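# Seat the blender jar on its base and start it

## Task

Put the blender jar onto its motor base so that the jar's square foot sits fully down over the square pad on top of the base, then press the round START key on the base's slanted front once so the green lamp next to it lights; the key only responds while the jar is seated, and a second press or lifting the jar turns the blender off. When finished, the jar must be seated, the lamp on, and the base standing upright on the table, all without the robot holding anything in place; release the jar and move the hand away.

## Robot and tools

Robot: one arm with six joints (shoulder pan, shoulder lift, elbow, wrist 1, wrist 2, wrist 3), ending in a five-finger right hand. Joint ranges in rad: pan -3.142 to 3.142, elbow 0.000 to 3.142, the others -6.283 to 6.283. The elbow cannot fully straighten. The base may sit tilted relative to the table. Nothing may be pushed or dropped off the table, and loose objects can get an occasional small nudge from outside.

Scene frame: origin on the tabletop directly beneath the arm base, +z up, +y to the left when facing along +x. Results report end_effector_position (m) and end_effector_quat_wxyz for the hand point, plus linear (m/s) and angular (rad/s) velocities in this frame. The printed position gets less accurate at long reach.

Hand point: a spot fixed to the palm, 0.05 m in front of it, where index pad and thumb tip meet in a pinch. Its +z runs along the straightened fingers (they extend 0.06 to 0.07 m past it), +y points out of the palm, +x points across the palm from the thumb toward the little finger. Sideways the hand extends 0.08 m on the little-finger side; on the thumb side 0.02 m with the thumb rotated in front of the palm, otherwise up to 0.09 m. A wrist bracket on the little-finger side stands 0.03 m past the point along +y and 0.11 m across the palm and can collide.

execute_actions(actions): a list of actions run one after another. Each action is a table of at most 15 rows; every row lasts one control step of 1/30 s, and if fewer than 15 rows are given the last row repeats to fill 15 steps. An empty list only returns state and images. A row has 14 numbers, each in [-1, 1]: dx, dy, dz, rx, ry, rz, little, ring, middle, index, thumb_bend, thumb_turn, force_limit, speed. Optionally 6 more numbers in [0, 1] follow: a stiffness multiplier per joint, in Joint positions order, which stays until changed.
The first six are an offset, not a pose: the hand point's target relative to where it was measured when this action began, expressed in the hand point's own axes. Every row in the table is relative to that same start, not to the preceding row. For a call's first action the start is the pose in the last result of this scene. Scale: 1.0 equals 0.6 m of translation or 180 degrees; rx, ry, rz form a single rotation vector. Each step, the command is clipped to within 100 mm and 16 degrees of the measured pose, and joints follow via damped inverse kinematics (position wins over orientation). After an action ends the arm only reaches the last clipped pose, so a distant target needs further actions. Motion trails commands by about 0.17 s.
The six finger numbers are absolute targets: +1 open/straight, -1 closed/curled. thumb_turn +1 puts the thumb beside the palm, -1 opposite the fingers. A pinch is roughly index -0.22, thumb_bend -0.75, thumb_turn -0.57. force_limit maps -1 to about 0 N and +1 to 10 N at the fingertip (15 N for both thumb motors); it limits closing only. speed maps -1 to nearly zero and +1 to full (whole travel in 0.6 s). A motor only starts when its target changes by 0.01 or more; it then locks at target or at force_limit, holding at least 15 N. Close at speed -0.9 or lower for a soft grip. To wrap the whole hand around something 0.035 to 0.08 m wide, turn the thumb in front first; the object ends up across the palm, wrist-side of the hand point. Repeat the same numbers to keep a grip.

move(target, speed, stop_force, blocking): target is one row as above; its offset is taken from the pose in the last result that shows one. The hand point follows a straight path lasting 0.5 to 10 s. speed in m/s, 0.002 to 0.5 (default 0.25); turning is capped at twice that in rad/s. Finger numbers are sent at the start. stop_force (N, 9 to 40, not before 0.2 s of scene time) ends the path when the wrist sensor feels that much extra push against the motion for 2 steps; the hand then backs up 2 steps and holds. Use it only with slow, non-turning moves, and omit it when moving away from a surface you are pressing. blocking=false returns after 0.5 s; then use wait(0) or stop before other commands; it cannot be combined with stop_force. The result adds a move: line with the ending (done, contact, held, off_target, moving, fault), limits that acted (paced = pose clipped, held = steps blocked), and distance from target.

wait(seconds): 0 to 10, lets time run holding the last command. stop(): brakes a running move. zoom_image(camera, region): region [x0, y0, x1, y1] in pixels, at most 504 by 504. show_instructions(): shows the reference page(s). finished_scene(scene): pass the current scene's number once the goal holds on its own; irreversible.

Results: state line, Hand target (where the controller is steering), step readings with HELD marks for held-back steps, a pose unreachable line when the clearance check (which treats the mount as arm) altered a command, hand_measured / hand_stopped_by (moving, target, force, stalled, fault) / hand_load_n in row order (load positive when pushing a finger open; near 0 means the grip is lost), Wrist force and Wrist torque in the hand point axes (offset up to about 4 N, noise up to 2.4 N, saturating near 50 N; "no reading" is fine).

Cameras: cam_head_left, cam_head_right, cam_high, cam_low, cam_wrist, each 672x504.

Avoid: the arm is stiff, so aiming even slightly past a firm contact can trigger a fault. Joint load limits are 136 N m for pan, lift and elbow, 25.4 N m for each wrist joint (held weight counts); any outside force of 150 N also faults, stopping the arm for 10 s. Motors warn at 70 °C (MOTOR HOT) and brake at 85 °C (OVER-TEMPERATURE FAULT). Avoid drops, slips, slams and hard pushes.

Each tool is called after "Emit:" as name(argument=value, ...) on one line, values as JSON.

## Session

Emit:
execute_actions(actions=[])

Emit:
show_instructions()

Scene clock: 0.00 s.
end_effector_position=(+0.4265, -0.1621, +0.3796) hand_measured=(+1.000, +1.000, +1.000, +1.000, +1.000, +1.000) hand_load_n=(+0.0, +0.0, +0.0, +0.0, +0.0, +0.0) hand_stopped_by=(target, target, target, target, target, target) hand_force_limit=0.00 hand_speed=-0.80 end_effector_quat_wxyz=(+0.031, +0.142, +0.989, +0.026) end_effector_velocity=(-0.000, +0.001, -0.000) end_effector_angular_velocity=(+0.001, +0.000, +0.000)
Joint positions: [-1.196 -1.258  2.071  0.793  0.669 -2.645]
Joint velocities: [ 0.001 -0.     0.002 -0.     0.    -0.001]
Motor temperatures (°C, as the motors report them): [25 27 23 35 33 34]
Wrist force (N, on the end effector, along its own x y z axes, offset not removed): no reading
Wrist torque (N m, same axes, about the end effector's origin, offset not removed): no reading
Hand target: +0.426, -0.162, +0.380; +0.031, +0.142, +0.989, +0.026
Joint stiffness scale: [1. 1. 1. 1. 1. 1.]

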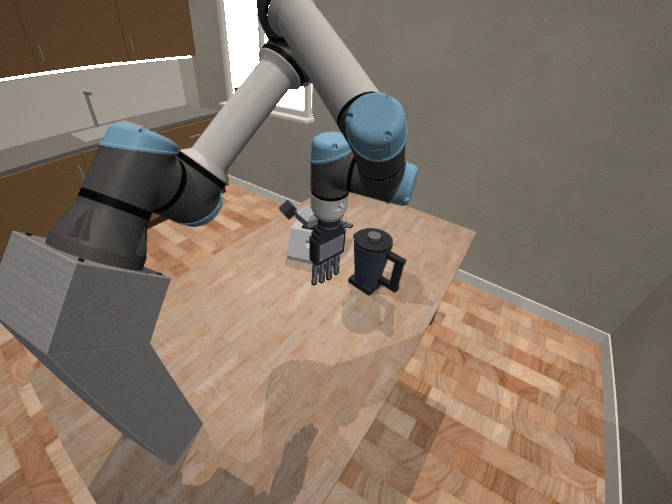

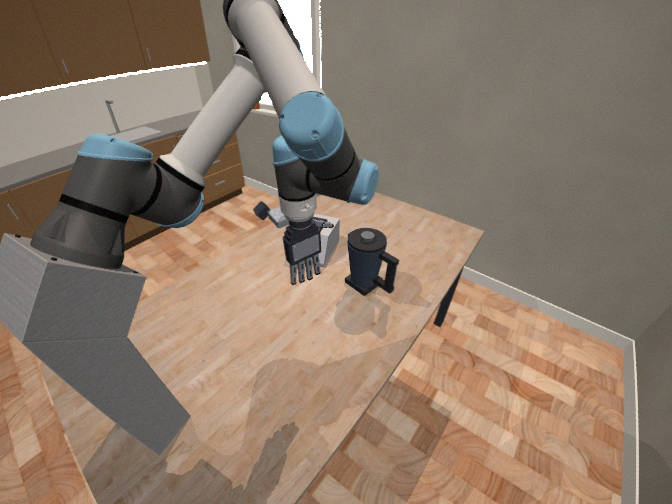

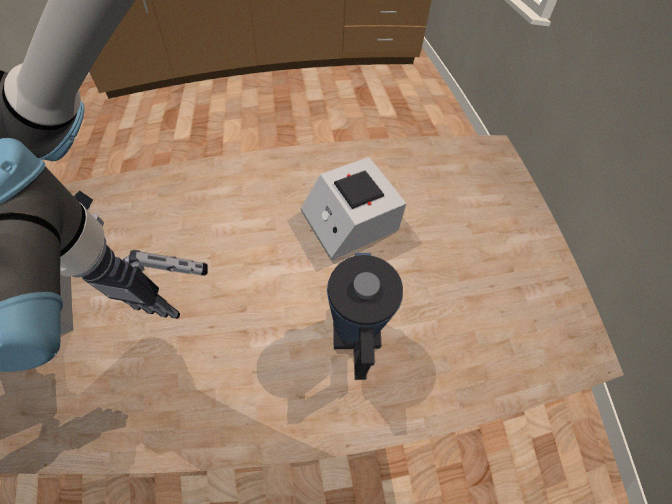

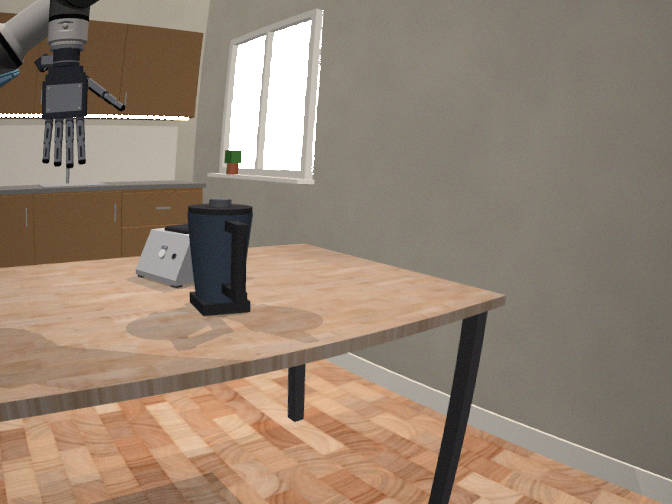

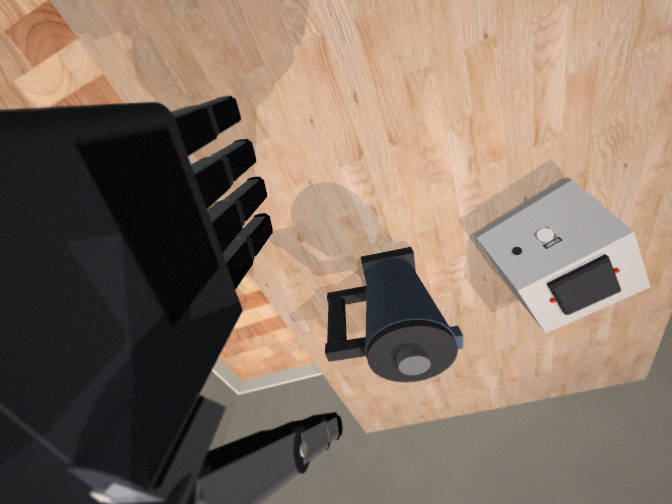

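Reference images for this scene: FIVE-FINGER HAND page 1.

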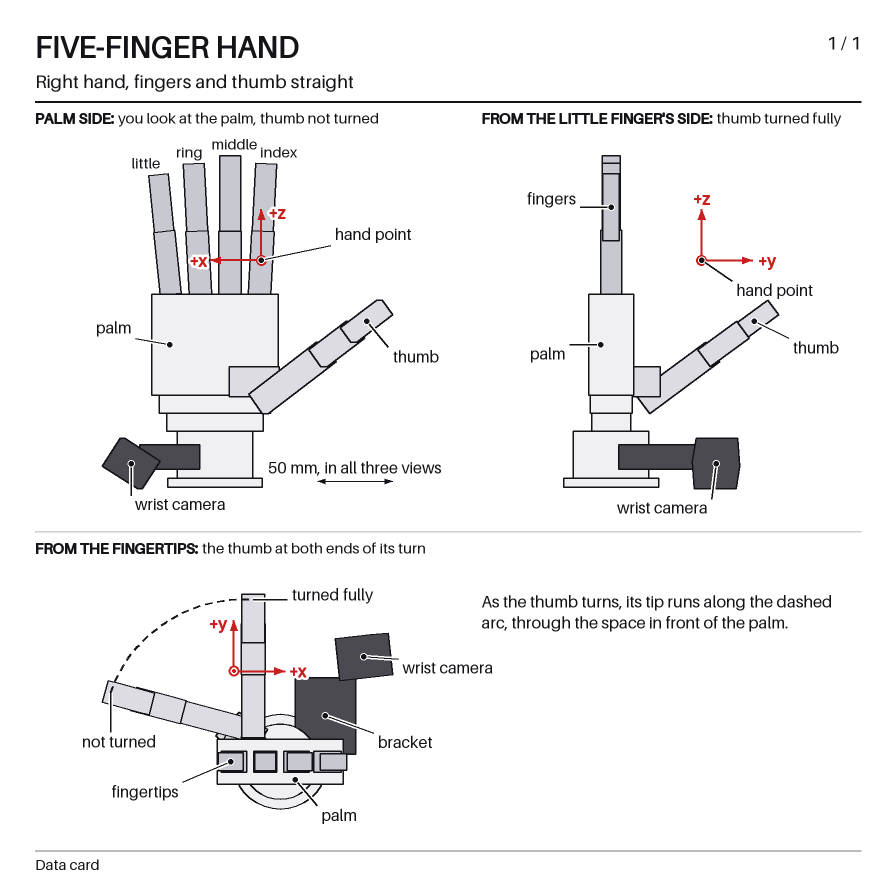

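Emit:
move(target=[-0.257,-0.018,0.23,-0.0223,-0.48,-0.0501,1,1,1,1,-0.35,-1,0,0.5], speed=0.3)

Scene clock: 12.00 s.
end_effector_position=(+0.5802, -0.2100, +0.2507) hand_measured=(+1.000, +1.000, +1.000, +1.000, -0.350, -1.000) hand_load_n=(+0.0, +0.0, +0.0, +0.0, +0.0, +0.0) hand_stopped_by=(target, target, target, target, target, target) hand_force_limit=0.00 hand_speed=0.50 end_effector_quat_wxyz=(+0.704, +0.050, +0.706, -0.049) end_effector_velocity=(+0.000, -0.000, -0.000) end_effector_angular_velocity=(-0.005, -0.009, -0.004)
Joint positions: [-0.543 -0.693  2.035 -2.129  1.289 -0.921]
Joint velocities: [ 0.004  0.005 -0.004 -0.006  0.012 -0.005]
Motor temperatures (°C, as the motors report them): [25 27 23 35 33 34]
Wrist force (N, on the end effector, along its own x y z axes, offset not removed): [-4.1 1.2 2.8]
Wrist torque (N m, same axes, about the end effector's origin, offset not removed): [-0.05 0.21 -0.51]
Hand target: +0.581, -0.210, +0.250; +0.705, +0.050, +0.705, -0.048
Off the commanded pose: 0.001 m, 0 deg.
Joint stiffness scale: [1. 1. 1. 1. 1. 1.]
move: done; limits=paced

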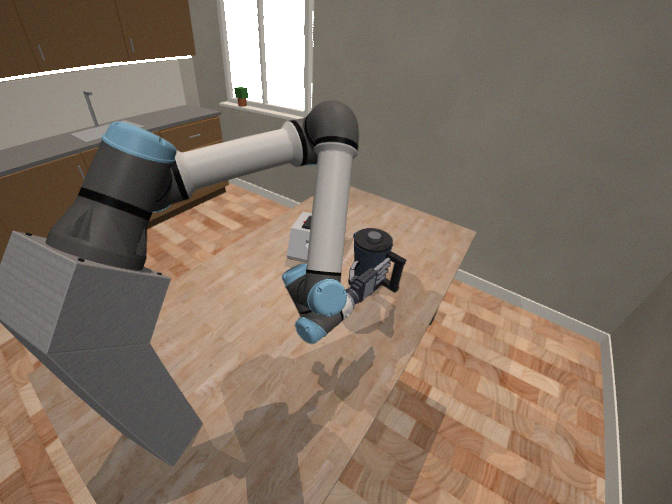

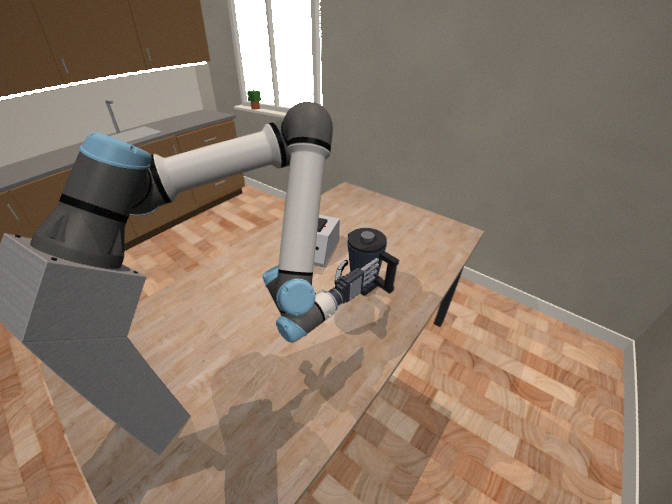

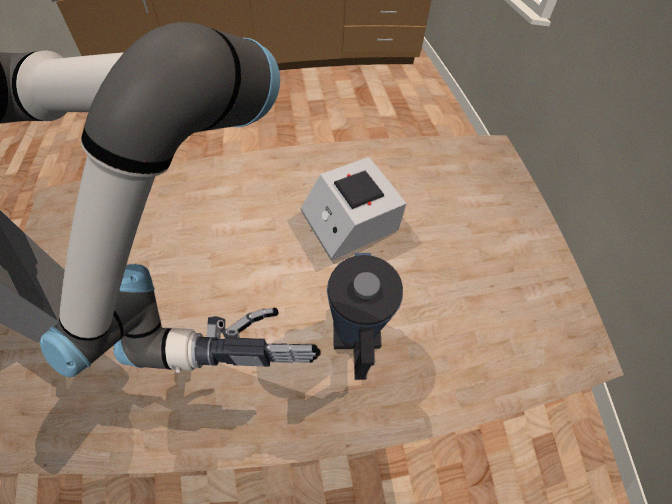

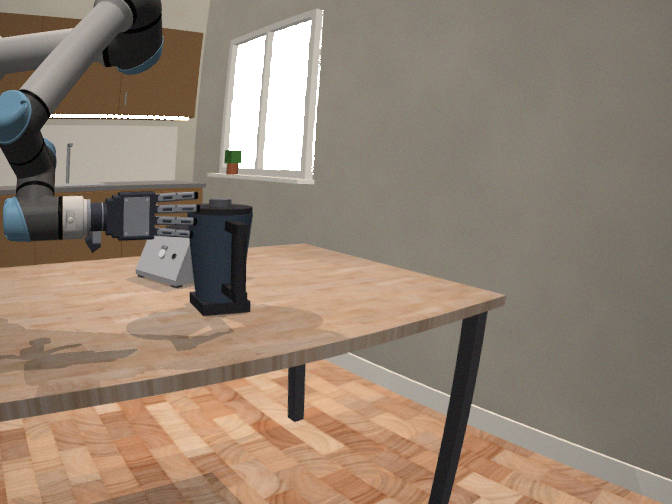

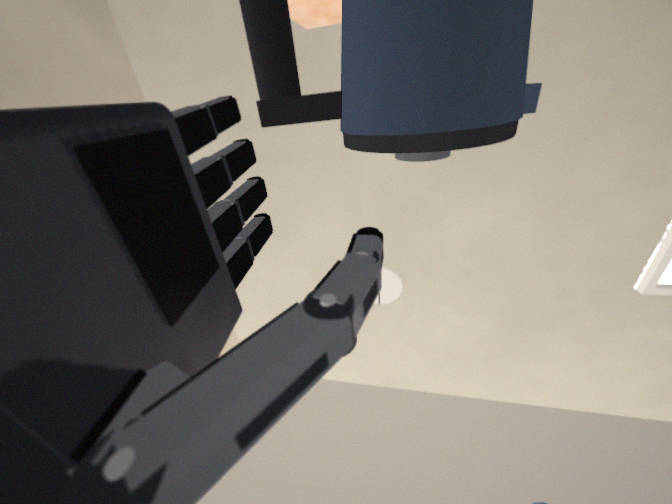

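Emit:
move(target=[0.168,-0.06,0.03,0,0,0,1,1,1,1,-0.35,-1,0,0.5], speed=0.2)

Emit:
zoom_image(camera="cam_high", region=[200,240,440,420])

Scene clock: 17.67 s.
end_effector_position=(+0.5925, -0.2481, +0.1514) hand_measured=(+1.000, +1.000, +1.000, +1.000, -0.350, -1.000) hand_load_n=(+0.0, +0.0, +0.0, +0.0, +0.0, +0.0) hand_stopped_by=(target, target, target, target, target, target) hand_force_limit=0.00 hand_speed=0.50 end_effector_quat_wxyz=(+0.704, +0.050, +0.706, -0.049) end_effector_velocity=(-0.001, -0.002, -0.003) end_effector_angular_velocity=(+0.002, +0.005, -0.005)
Joint positions: [-0.482 -0.48   1.722 -2.019  1.333 -0.966]
Joint velocities: [ 0.     0.005 -0.005  0.007  0.002 -0.001]
Motor temperatures (°C, as the motors report them): [25 27 23 35 33 34]
Wrist force (N, on the end effector, along its own x y z axes, offset not removed): [-3.3 0.0 -2.6]
Wrist torque (N m, same axes, about the end effector's origin, offset not removed): [0.32 0.50 -0.39]
Hand target: +0.593, -0.248, +0.150; +0.704, +0.050, +0.706, -0.049
Off the commanded pose: 0.002 m, 0 deg.
Joint stiffness scale: [1. 1. 1. 1. 1. 1.]
move: done

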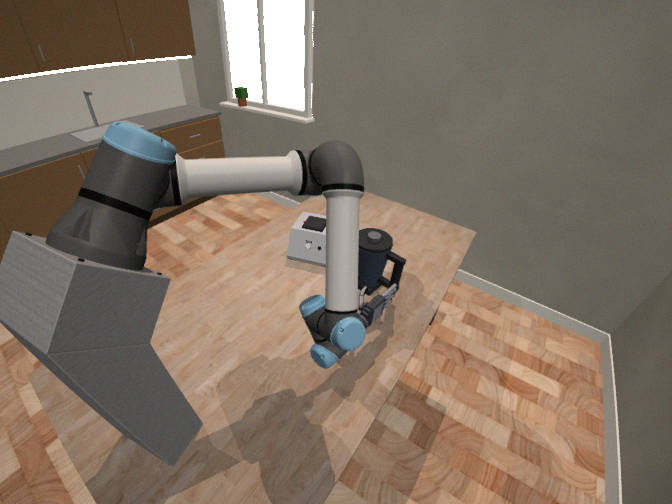

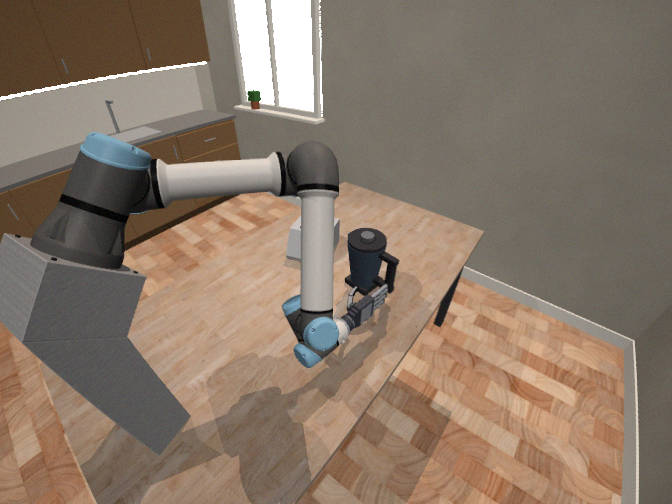

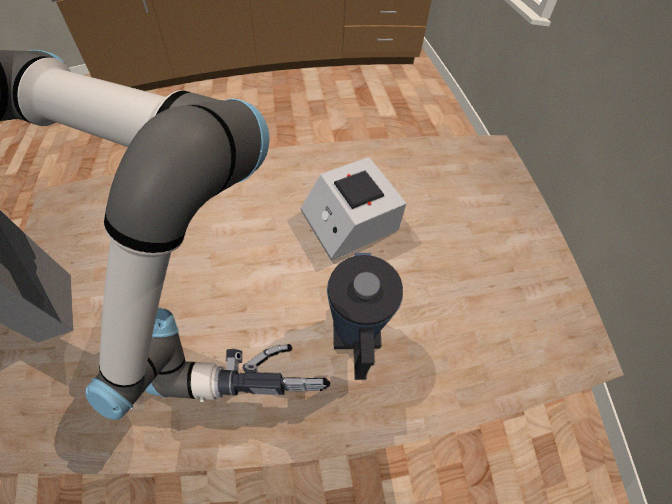

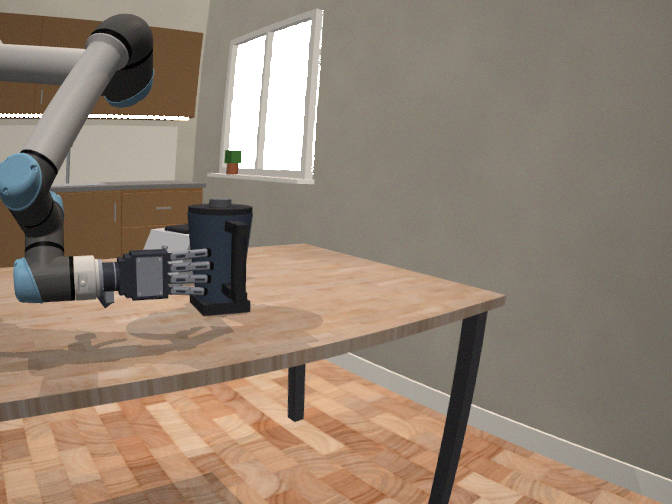

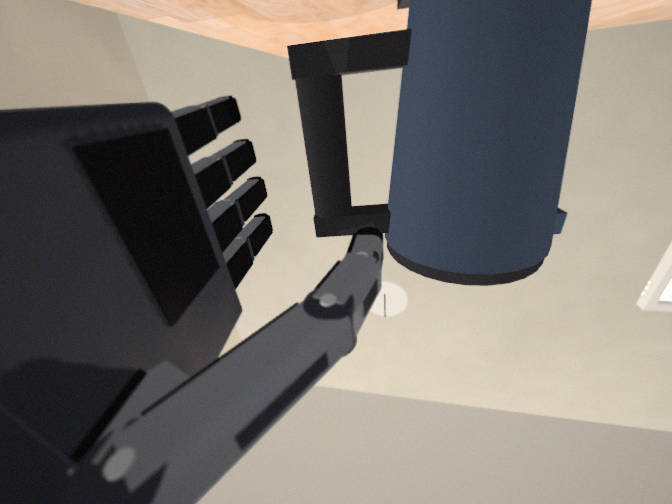

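Region (200, 240, 440, 420) of cam_high's 672x504 image, scaled by 2.100, with more detail than that image has; it fills the top 378 rows of this view, and the rest is white.

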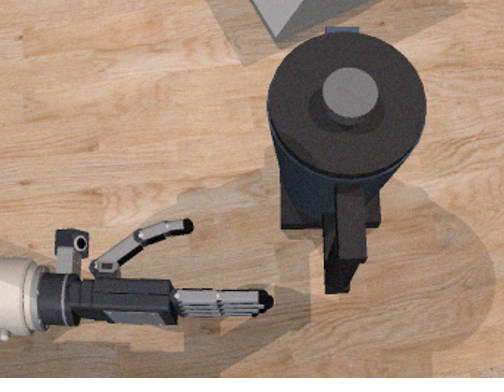

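Emit:
move(target=[0.004,0,0.18,-0.01,0,0,1,1,1,1,-0.35,-1,0,0.5], speed=0.1)

Emit:
zoom_image(camera="cam_high", region=[240,240,480,420])

Scene clock: 23.33 s.
end_effector_position=(+0.6982, -0.2642, +0.1497) hand_measured=(+1.000, +1.000, +1.000, +1.000, -0.350, -1.000) hand_load_n=(+0.0, +0.0, +0.0, +0.0, +0.0, +0.0) hand_stopped_by=(target, target, target, target, target, target) hand_force_limit=0.00 hand_speed=0.50 end_effector_quat_wxyz=(+0.705, +0.040, +0.707, -0.039) end_effector_velocity=(+0.002, -0.001, -0.001) end_effector_angular_velocity=(-0.000, +0.004, -0.003)
Joint positions: [-0.452 -0.539  1.505 -1.755  1.33  -0.984]
Joint velocities: [-0.    -0.001 -0.005  0.012  0.    -0.002]
Motor temperatures (°C, as the motors report them): [25 27 23 35 33 34]
Wrist force (N, on the end effector, along its own x y z axes, offset not removed): [1.3 -2.7 3.2]
Wrist torque (N m, same axes, about the end effector's origin, offset not removed): [-0.66 -0.70 -0.02]
Hand target: +0.699, -0.263, +0.149; +0.705, +0.039, +0.707, -0.038
Off the commanded pose: 0.002 m, 0 deg.
Joint stiffness scale: [1. 1. 1. 1. 1. 1.]
move: done

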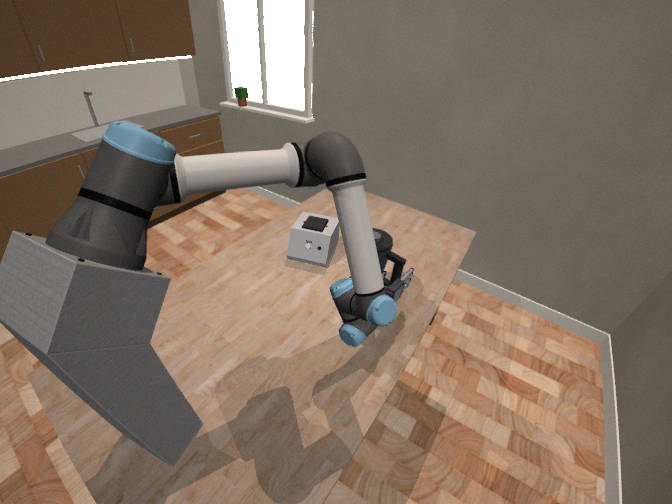

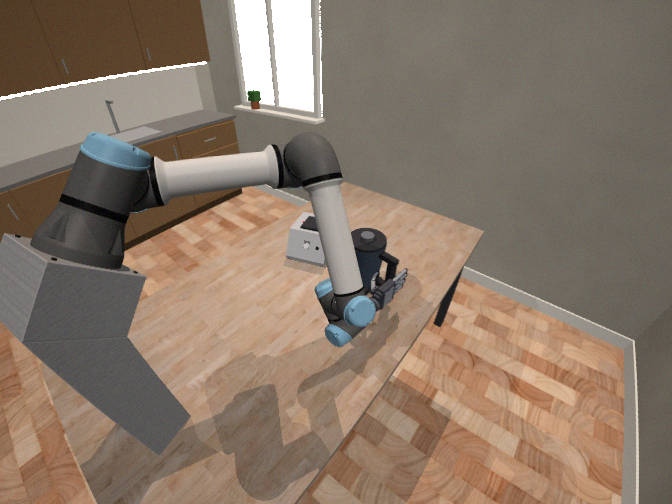

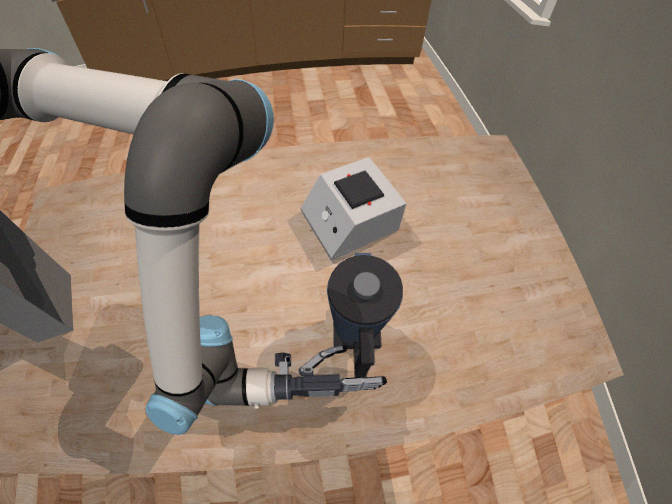

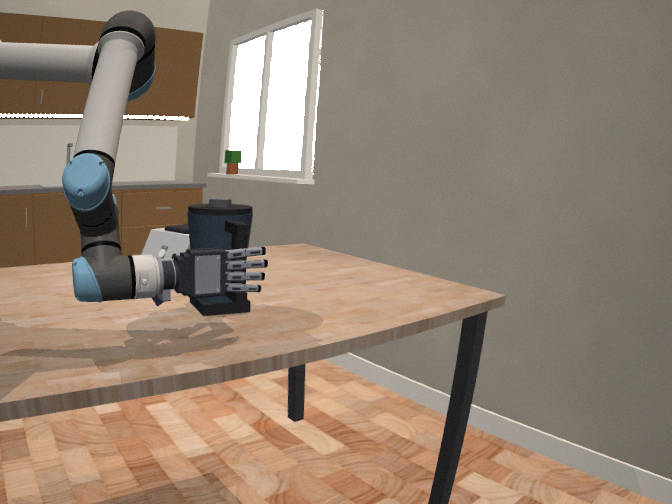

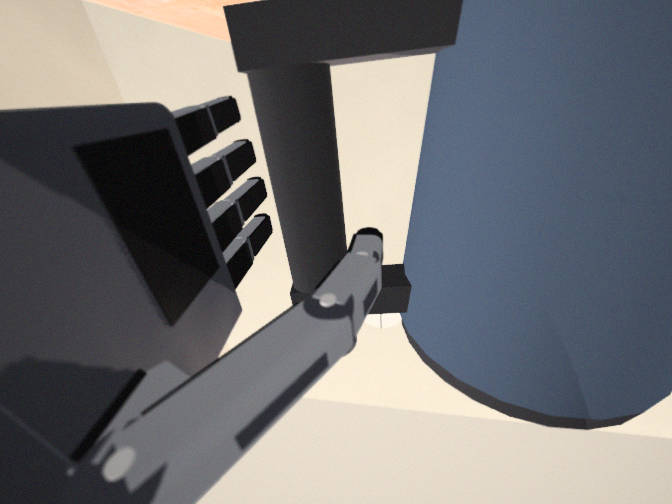

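Region (240, 240, 480, 420) of cam_high's 672x504 image, scaled by 2.100, with more detail than that image has; it fills the top 378 rows of this view, and the rest is white.

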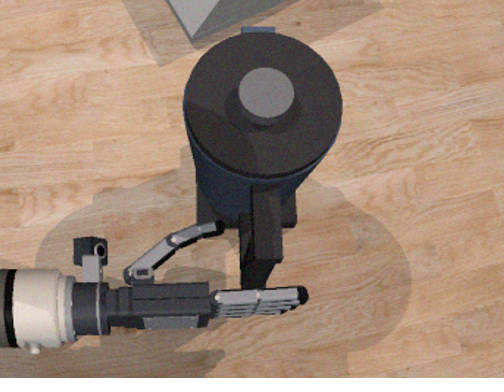

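Emit:
move(target=[0,0.007,0.105,0,0,0,1,1,1,1,-0.35,-1,0,0.5], speed=0.04, stop_force=10)

Emit:
zoom_image(camera="cam_high", region=[240,240,480,420])

Scene clock: 28.63 s.
end_effector_position=(+0.7589, -0.2681, +0.1489) hand_measured=(+1.000, +1.000, +1.000, +1.000, -0.350, -1.000) hand_load_n=(+0.0, +0.0, +0.0, +0.0, +0.0, +0.0) hand_stopped_by=(target, target, target, target, target, target) hand_force_limit=0.00 hand_speed=0.50 end_effector_quat_wxyz=(+0.704, +0.040, +0.708, -0.039) end_effector_velocity=(+0.002, +0.000, -0.002) end_effector_angular_velocity=(+0.002, +0.005, -0.003)
Joint positions: [-0.427 -0.552  1.365 -1.595  1.348 -1.002]
Joint velocities: [ 0.002 -0.    -0.005  0.012  0.001 -0.001]
Motor temperatures (°C, as the motors report them): [25 27 23 35 33 34]
Wrist force (N, on the end effector, along its own x y z axes, offset not removed): [2.0 -1.1 -0.8]
Wrist torque (N m, same axes, about the end effector's origin, offset not removed): [-0.10 -0.35 -0.01]
Hand target: +0.761, -0.267, +0.150; +0.705, +0.040, +0.707, -0.039
Off the commanded pose: 0.003 m, 0 deg.
Joint stiffness scale: [1. 1. 1. 1. 1. 1.]
move: done

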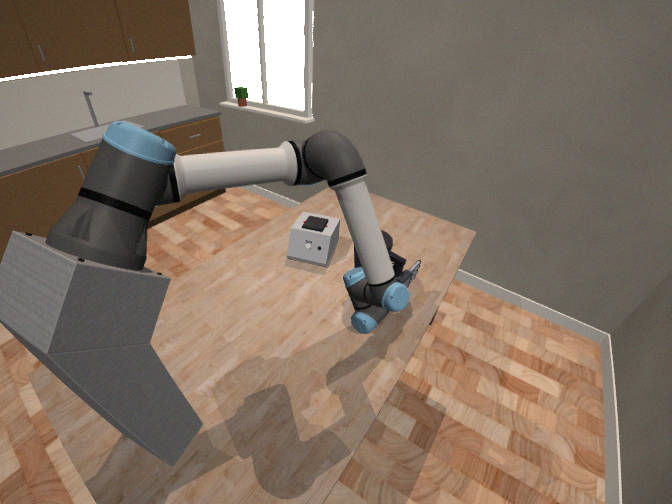

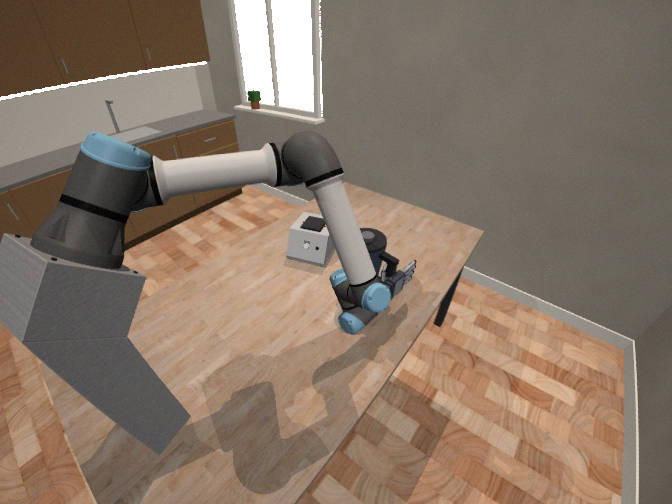

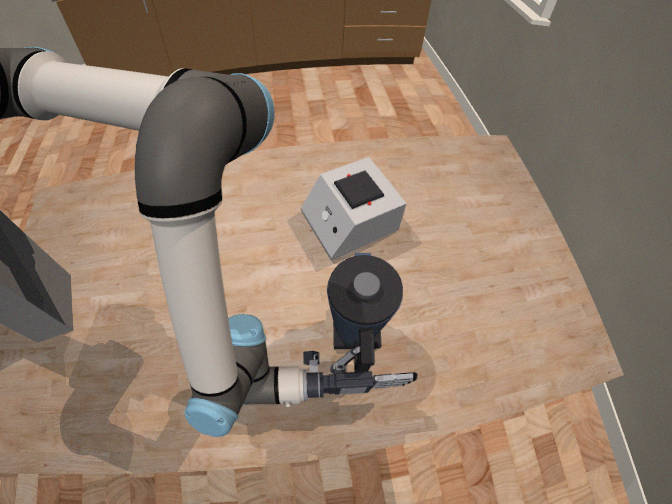

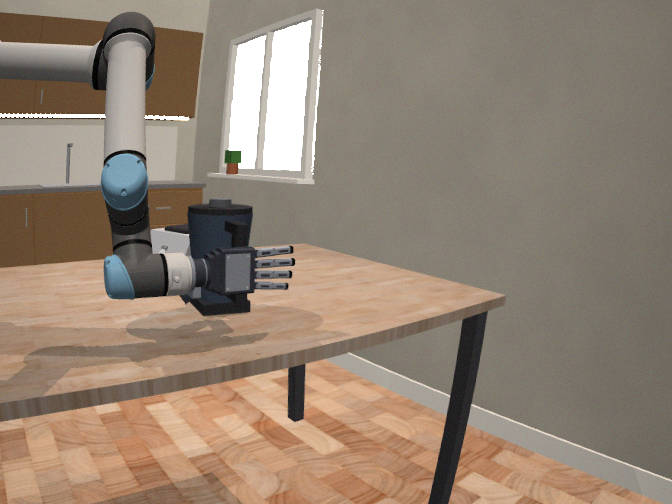

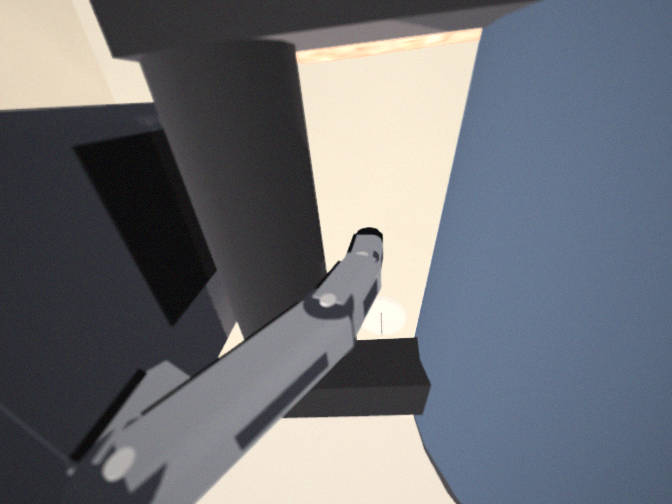

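Region (240, 240, 480, 420) of cam_high's 672x504 image, scaled by 2.100, with more detail than that image has; it fills the top 378 rows of this view, and the rest is white.

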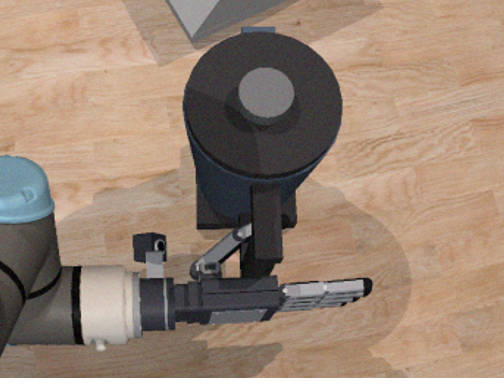

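Emit:
execute_actions(actions=[[[0,0.012,0.013,0,0,0,1,1,1,1,0.2,-1,1,0.2]],[[0,0,0,0,0,0,-1,-1,-1,-1,0.2,-1,1,-0.2]],[[0,0,0,0,0,0,-1,-1,-1,-1,0.2,-1,1,-0.2]],[[0,0,0,0,0,0,-1,-1,-1,-1,0.2,-1,1,-0.2]],[[0,0,0,0,0,0,-1,-1,-1,-1,-1,-1,1,-0.2]],[[0,0,0,0,0,0,-0.98,-0.98,-0.98,-0.98,-1,-1,1,-0.2]]])

Emit:
zoom_image(camera="cam_high", region=[240,240,480,420])

Scene clock: 37.20 s.
end_effector_position=(+0.7648, -0.2633, +0.1477) hand_measured=(-0.980, -0.956, -0.928, -0.970, +0.032, -1.000) hand_load_n=(+0.5, +11.0, +11.5, +14.5, +14.0, +1.5) hand_stopped_by=(target, force, force, force, force, target) hand_force_limit=1.00 hand_speed=-0.20 end_effector_quat_wxyz=(+0.703, +0.041, +0.709, -0.040) end_effector_velocity=(-0.000, +0.000, -0.001) end_effector_angular_velocity=(-0.000, +0.001, +0.000)
Joint positions: [-0.418 -0.558  1.358 -1.577  1.355 -1.01 ]
Joint velocities: [ 0.001  0.001 -0.    -0.    -0.    -0.001]
Motor temperatures (°C, as the motors report them): [25 27 23 35 33 34]
Wrist force (N, on the end effector, along its own x y z axes, offset not removed): [0.0 -0.9 0.5]
Wrist torque (N m, same axes, about the end effector's origin, offset not removed): [-0.25 -0.30 -0.58]
Hand target: +0.765, -0.263, +0.148; +0.703, +0.041, +0.709, -0.040
Off the commanded pose: 0.000 m, 0 deg.
Joint stiffness scale: [1. 1. 1. 1. 1. 1.]
Step readings (end_effector_position; steps 1 to 15: 1st action; 16 to 30: 2nd action; 31 to 45: 3rd action; 46 to 60: 4th action; 61 to 75: 5th action; 76 to 90: 6th action):
0: (+0.7590, -0.2683, +0.1488)
1: (+0.7590, -0.2683, +0.1487)
2: (+0.7591, -0.2683, +0.1485)
4: (+0.7601, -0.2676, +0.1479)
8: (+0.7635, -0.2637, +0.1477)
15: (+0.7648, -0.2633, +0.1477)
16: (+0.7648, -0.2633, +0.1477)
17: (+0.7648, -0.2633, +0.1477)
19: (+0.7648, -0.2633, +0.1477)
23: (+0.7648, -0.2633, +0.1477)
30: (+0.7648, -0.2633, +0.1477)
31: (+0.7648, -0.2633, +0.1477)
32: (+0.7648, -0.2633, +0.1477)
34: (+0.7648, -0.2633, +0.1477)
38: (+0.7648, -0.2633, +0.1477)
45: (+0.7648, -0.2633, +0.1477)
46: (+0.7648, -0.2633, +0.1477)
47: (+0.7648, -0.2633, +0.1477)
49: (+0.7648, -0.2633, +0.1477)
53: (+0.7648, -0.2633, +0.1477)
60: (+0.7648, -0.2633, +0.1477)
61: (+0.7648, -0.2633, +0.1477)
62: (+0.7648, -0.2633, +0.1478)
64: (+0.7648, -0.2633, +0.1477)
68: (+0.7648, -0.2633, +0.1477)
75: (+0.7648, -0.2633, +0.1477)
76: (+0.7648, -0.2633, +0.1477)
77: (+0.7648, -0.2633, +0.1477)
79: (+0.7648, -0.2633, +0.1477)
83: (+0.7648, -0.2633, +0.1477)
90: end_effector_position above

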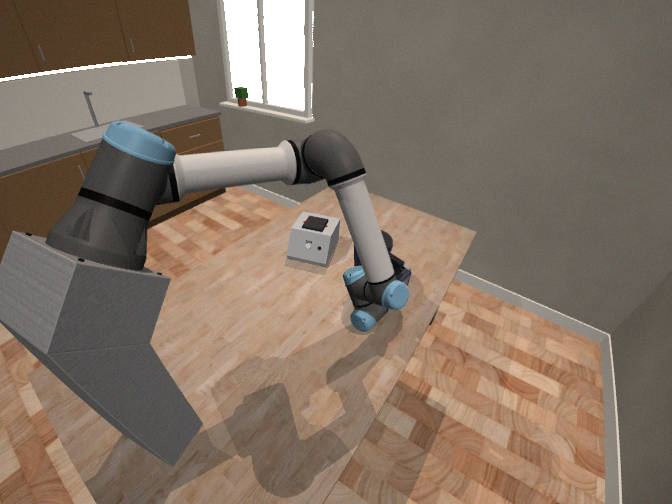

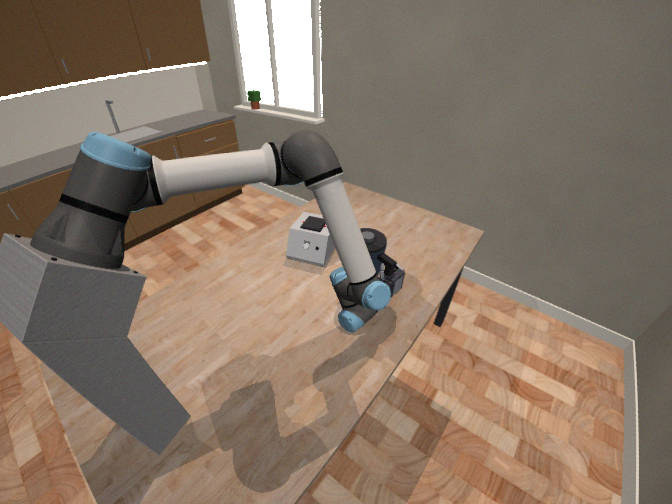

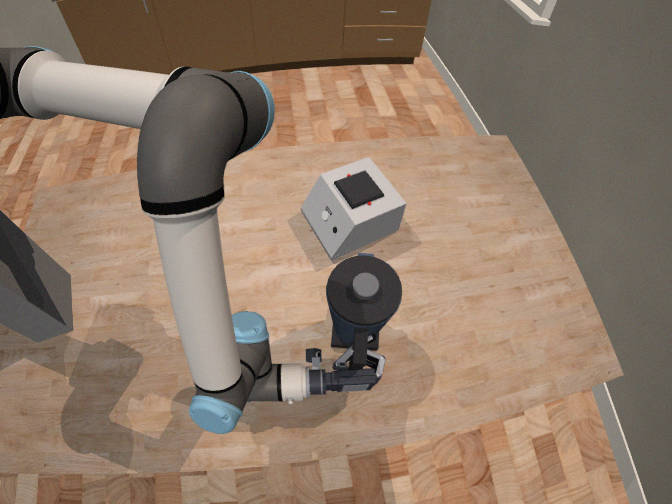

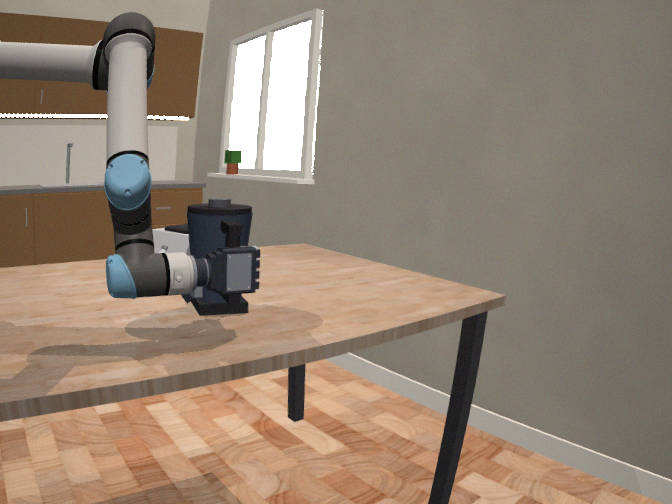

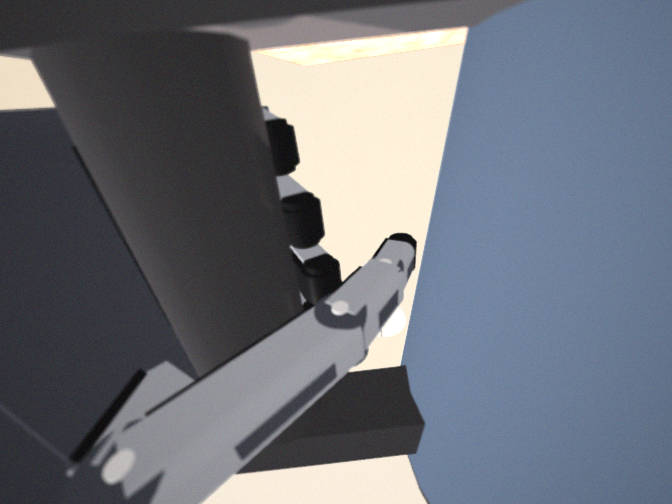

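Region (240, 240, 480, 420) of cam_high's 672x504 image, scaled by 2.100, with more detail than that image has; it fills the top 378 rows of this view, and the rest is white.

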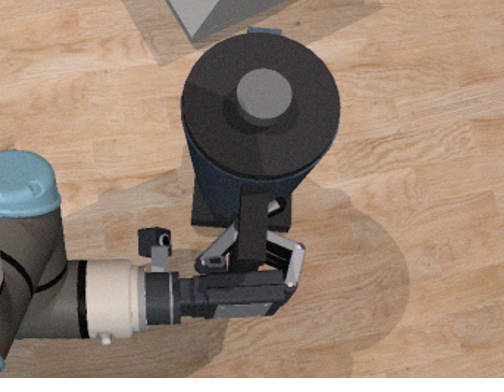

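Emit:
move(target=[-0.29,0,0,0,-0.015,0.008,-1,-1,-1,-1,-1,-1,1,-0.2], speed=0.12)

Emit:
zoom_image(camera="cam_high", region=[270,140,470,290])

Emit:
zoom_image(camera="cam_low", region=[100,100,360,295])

Scene clock: 43.00 s.
end_effector_position=(+0.7670, -0.2634, +0.3205) hand_measured=(-0.998, -0.956, -0.926, -0.970, +0.032, -1.000) hand_load_n=(+5.0, +10.0, +11.5, +15.0, +14.0, +1.5) hand_stopped_by=(target, force, force, force, force, target) hand_force_limit=1.00 hand_speed=-0.20 end_effector_quat_wxyz=(+0.720, +0.049, +0.691, -0.032) end_effector_velocity=(-0.003, +0.000, -0.001) end_effector_angular_velocity=(+0.008, +0.007, -0.002)
Joint positions: [-0.55  -0.899  1.703 -1.645  1.291 -0.877]
Joint velocities: [-0.001 -0.001  0.009 -0.001 -0.004  0.006]
Motor temperatures (°C, as the motors report them): [25 27 23 35 33 34]
Wrist force (N, on the end effector, along its own x y z axes, offset not removed): [3.8 -0.4 -1.7]
Wrist torque (N m, same axes, about the end effector's origin, offset not removed): [-0.04 -0.02 -0.76]
Hand target: +0.766, -0.264, +0.322; +0.720, +0.049, +0.691, -0.032
Off the commanded pose: 0.002 m, 0 deg.
Joint stiffness scale: [1. 1. 1. 1. 1. 1.]
move: done

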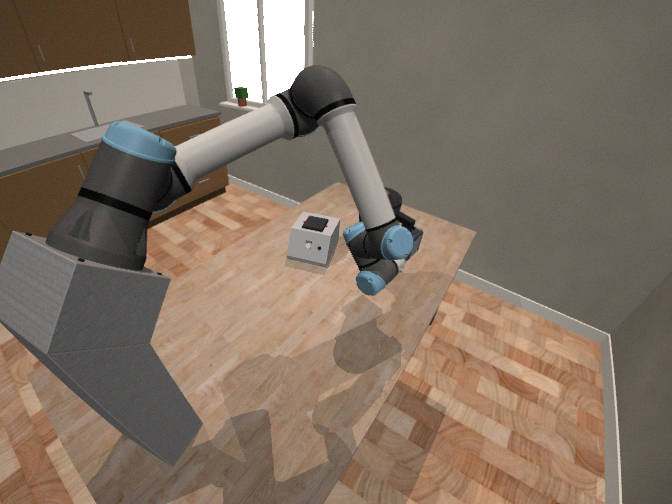

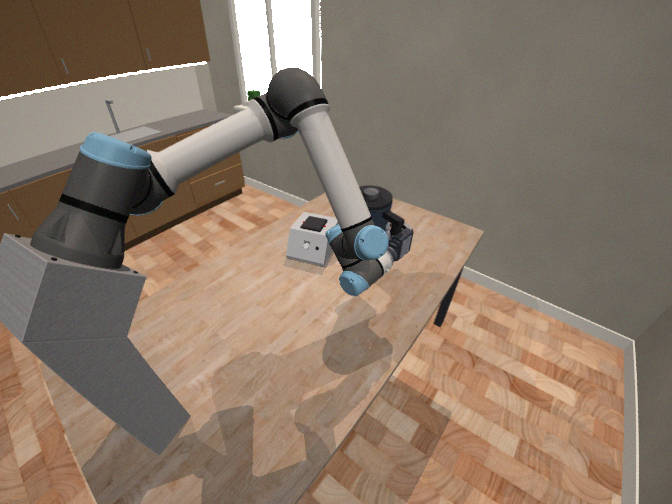

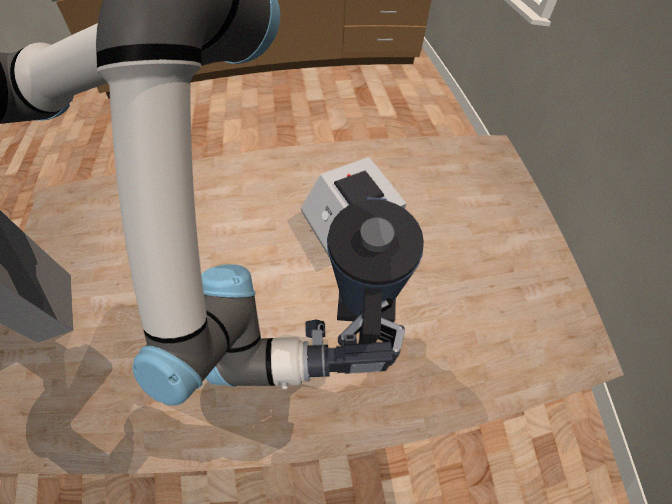

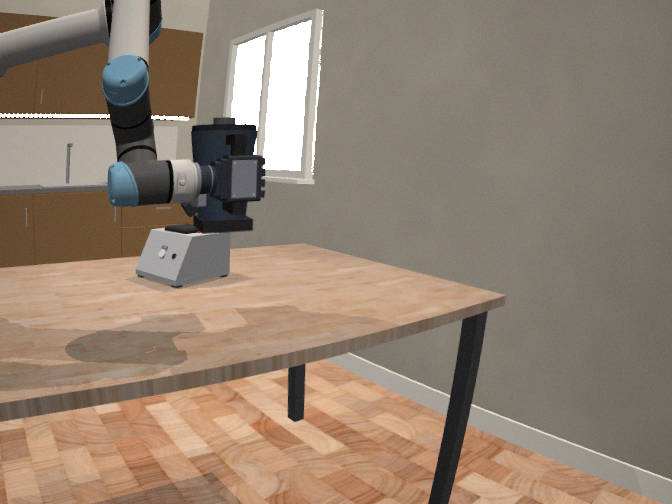

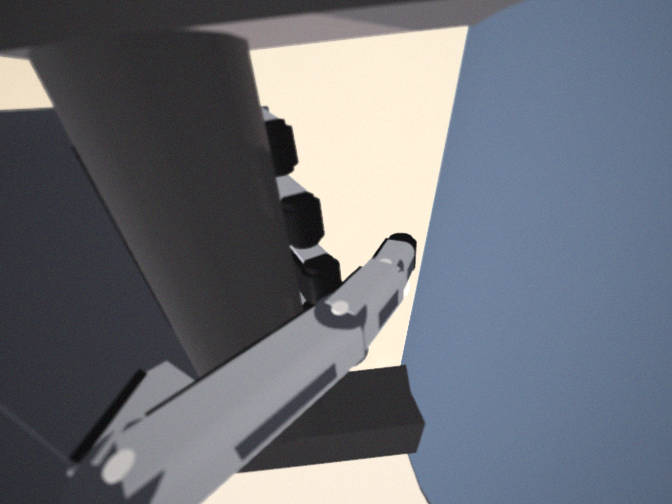

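Region (270, 140, 470, 290) of cam_high's 672x504 image, scaled by 2.520, with more detail than that image has; it fills the top 378 rows of this view, and the rest is white.

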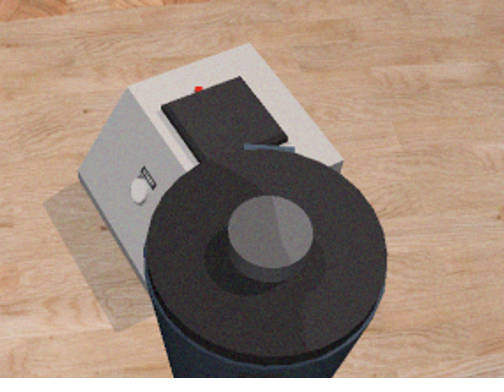

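Region (100, 100, 360, 295) of cam_low's 672x504 image, scaled by 1.938, with more detail than that image has; it fills the top 378 rows of this view, and the rest is white.

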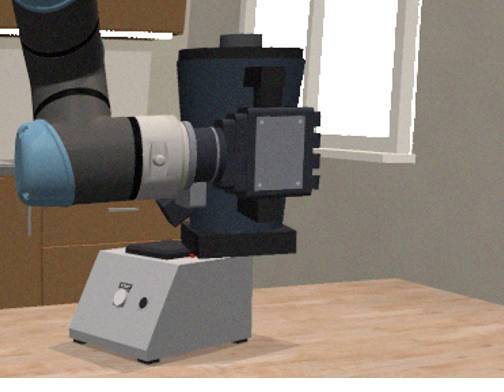

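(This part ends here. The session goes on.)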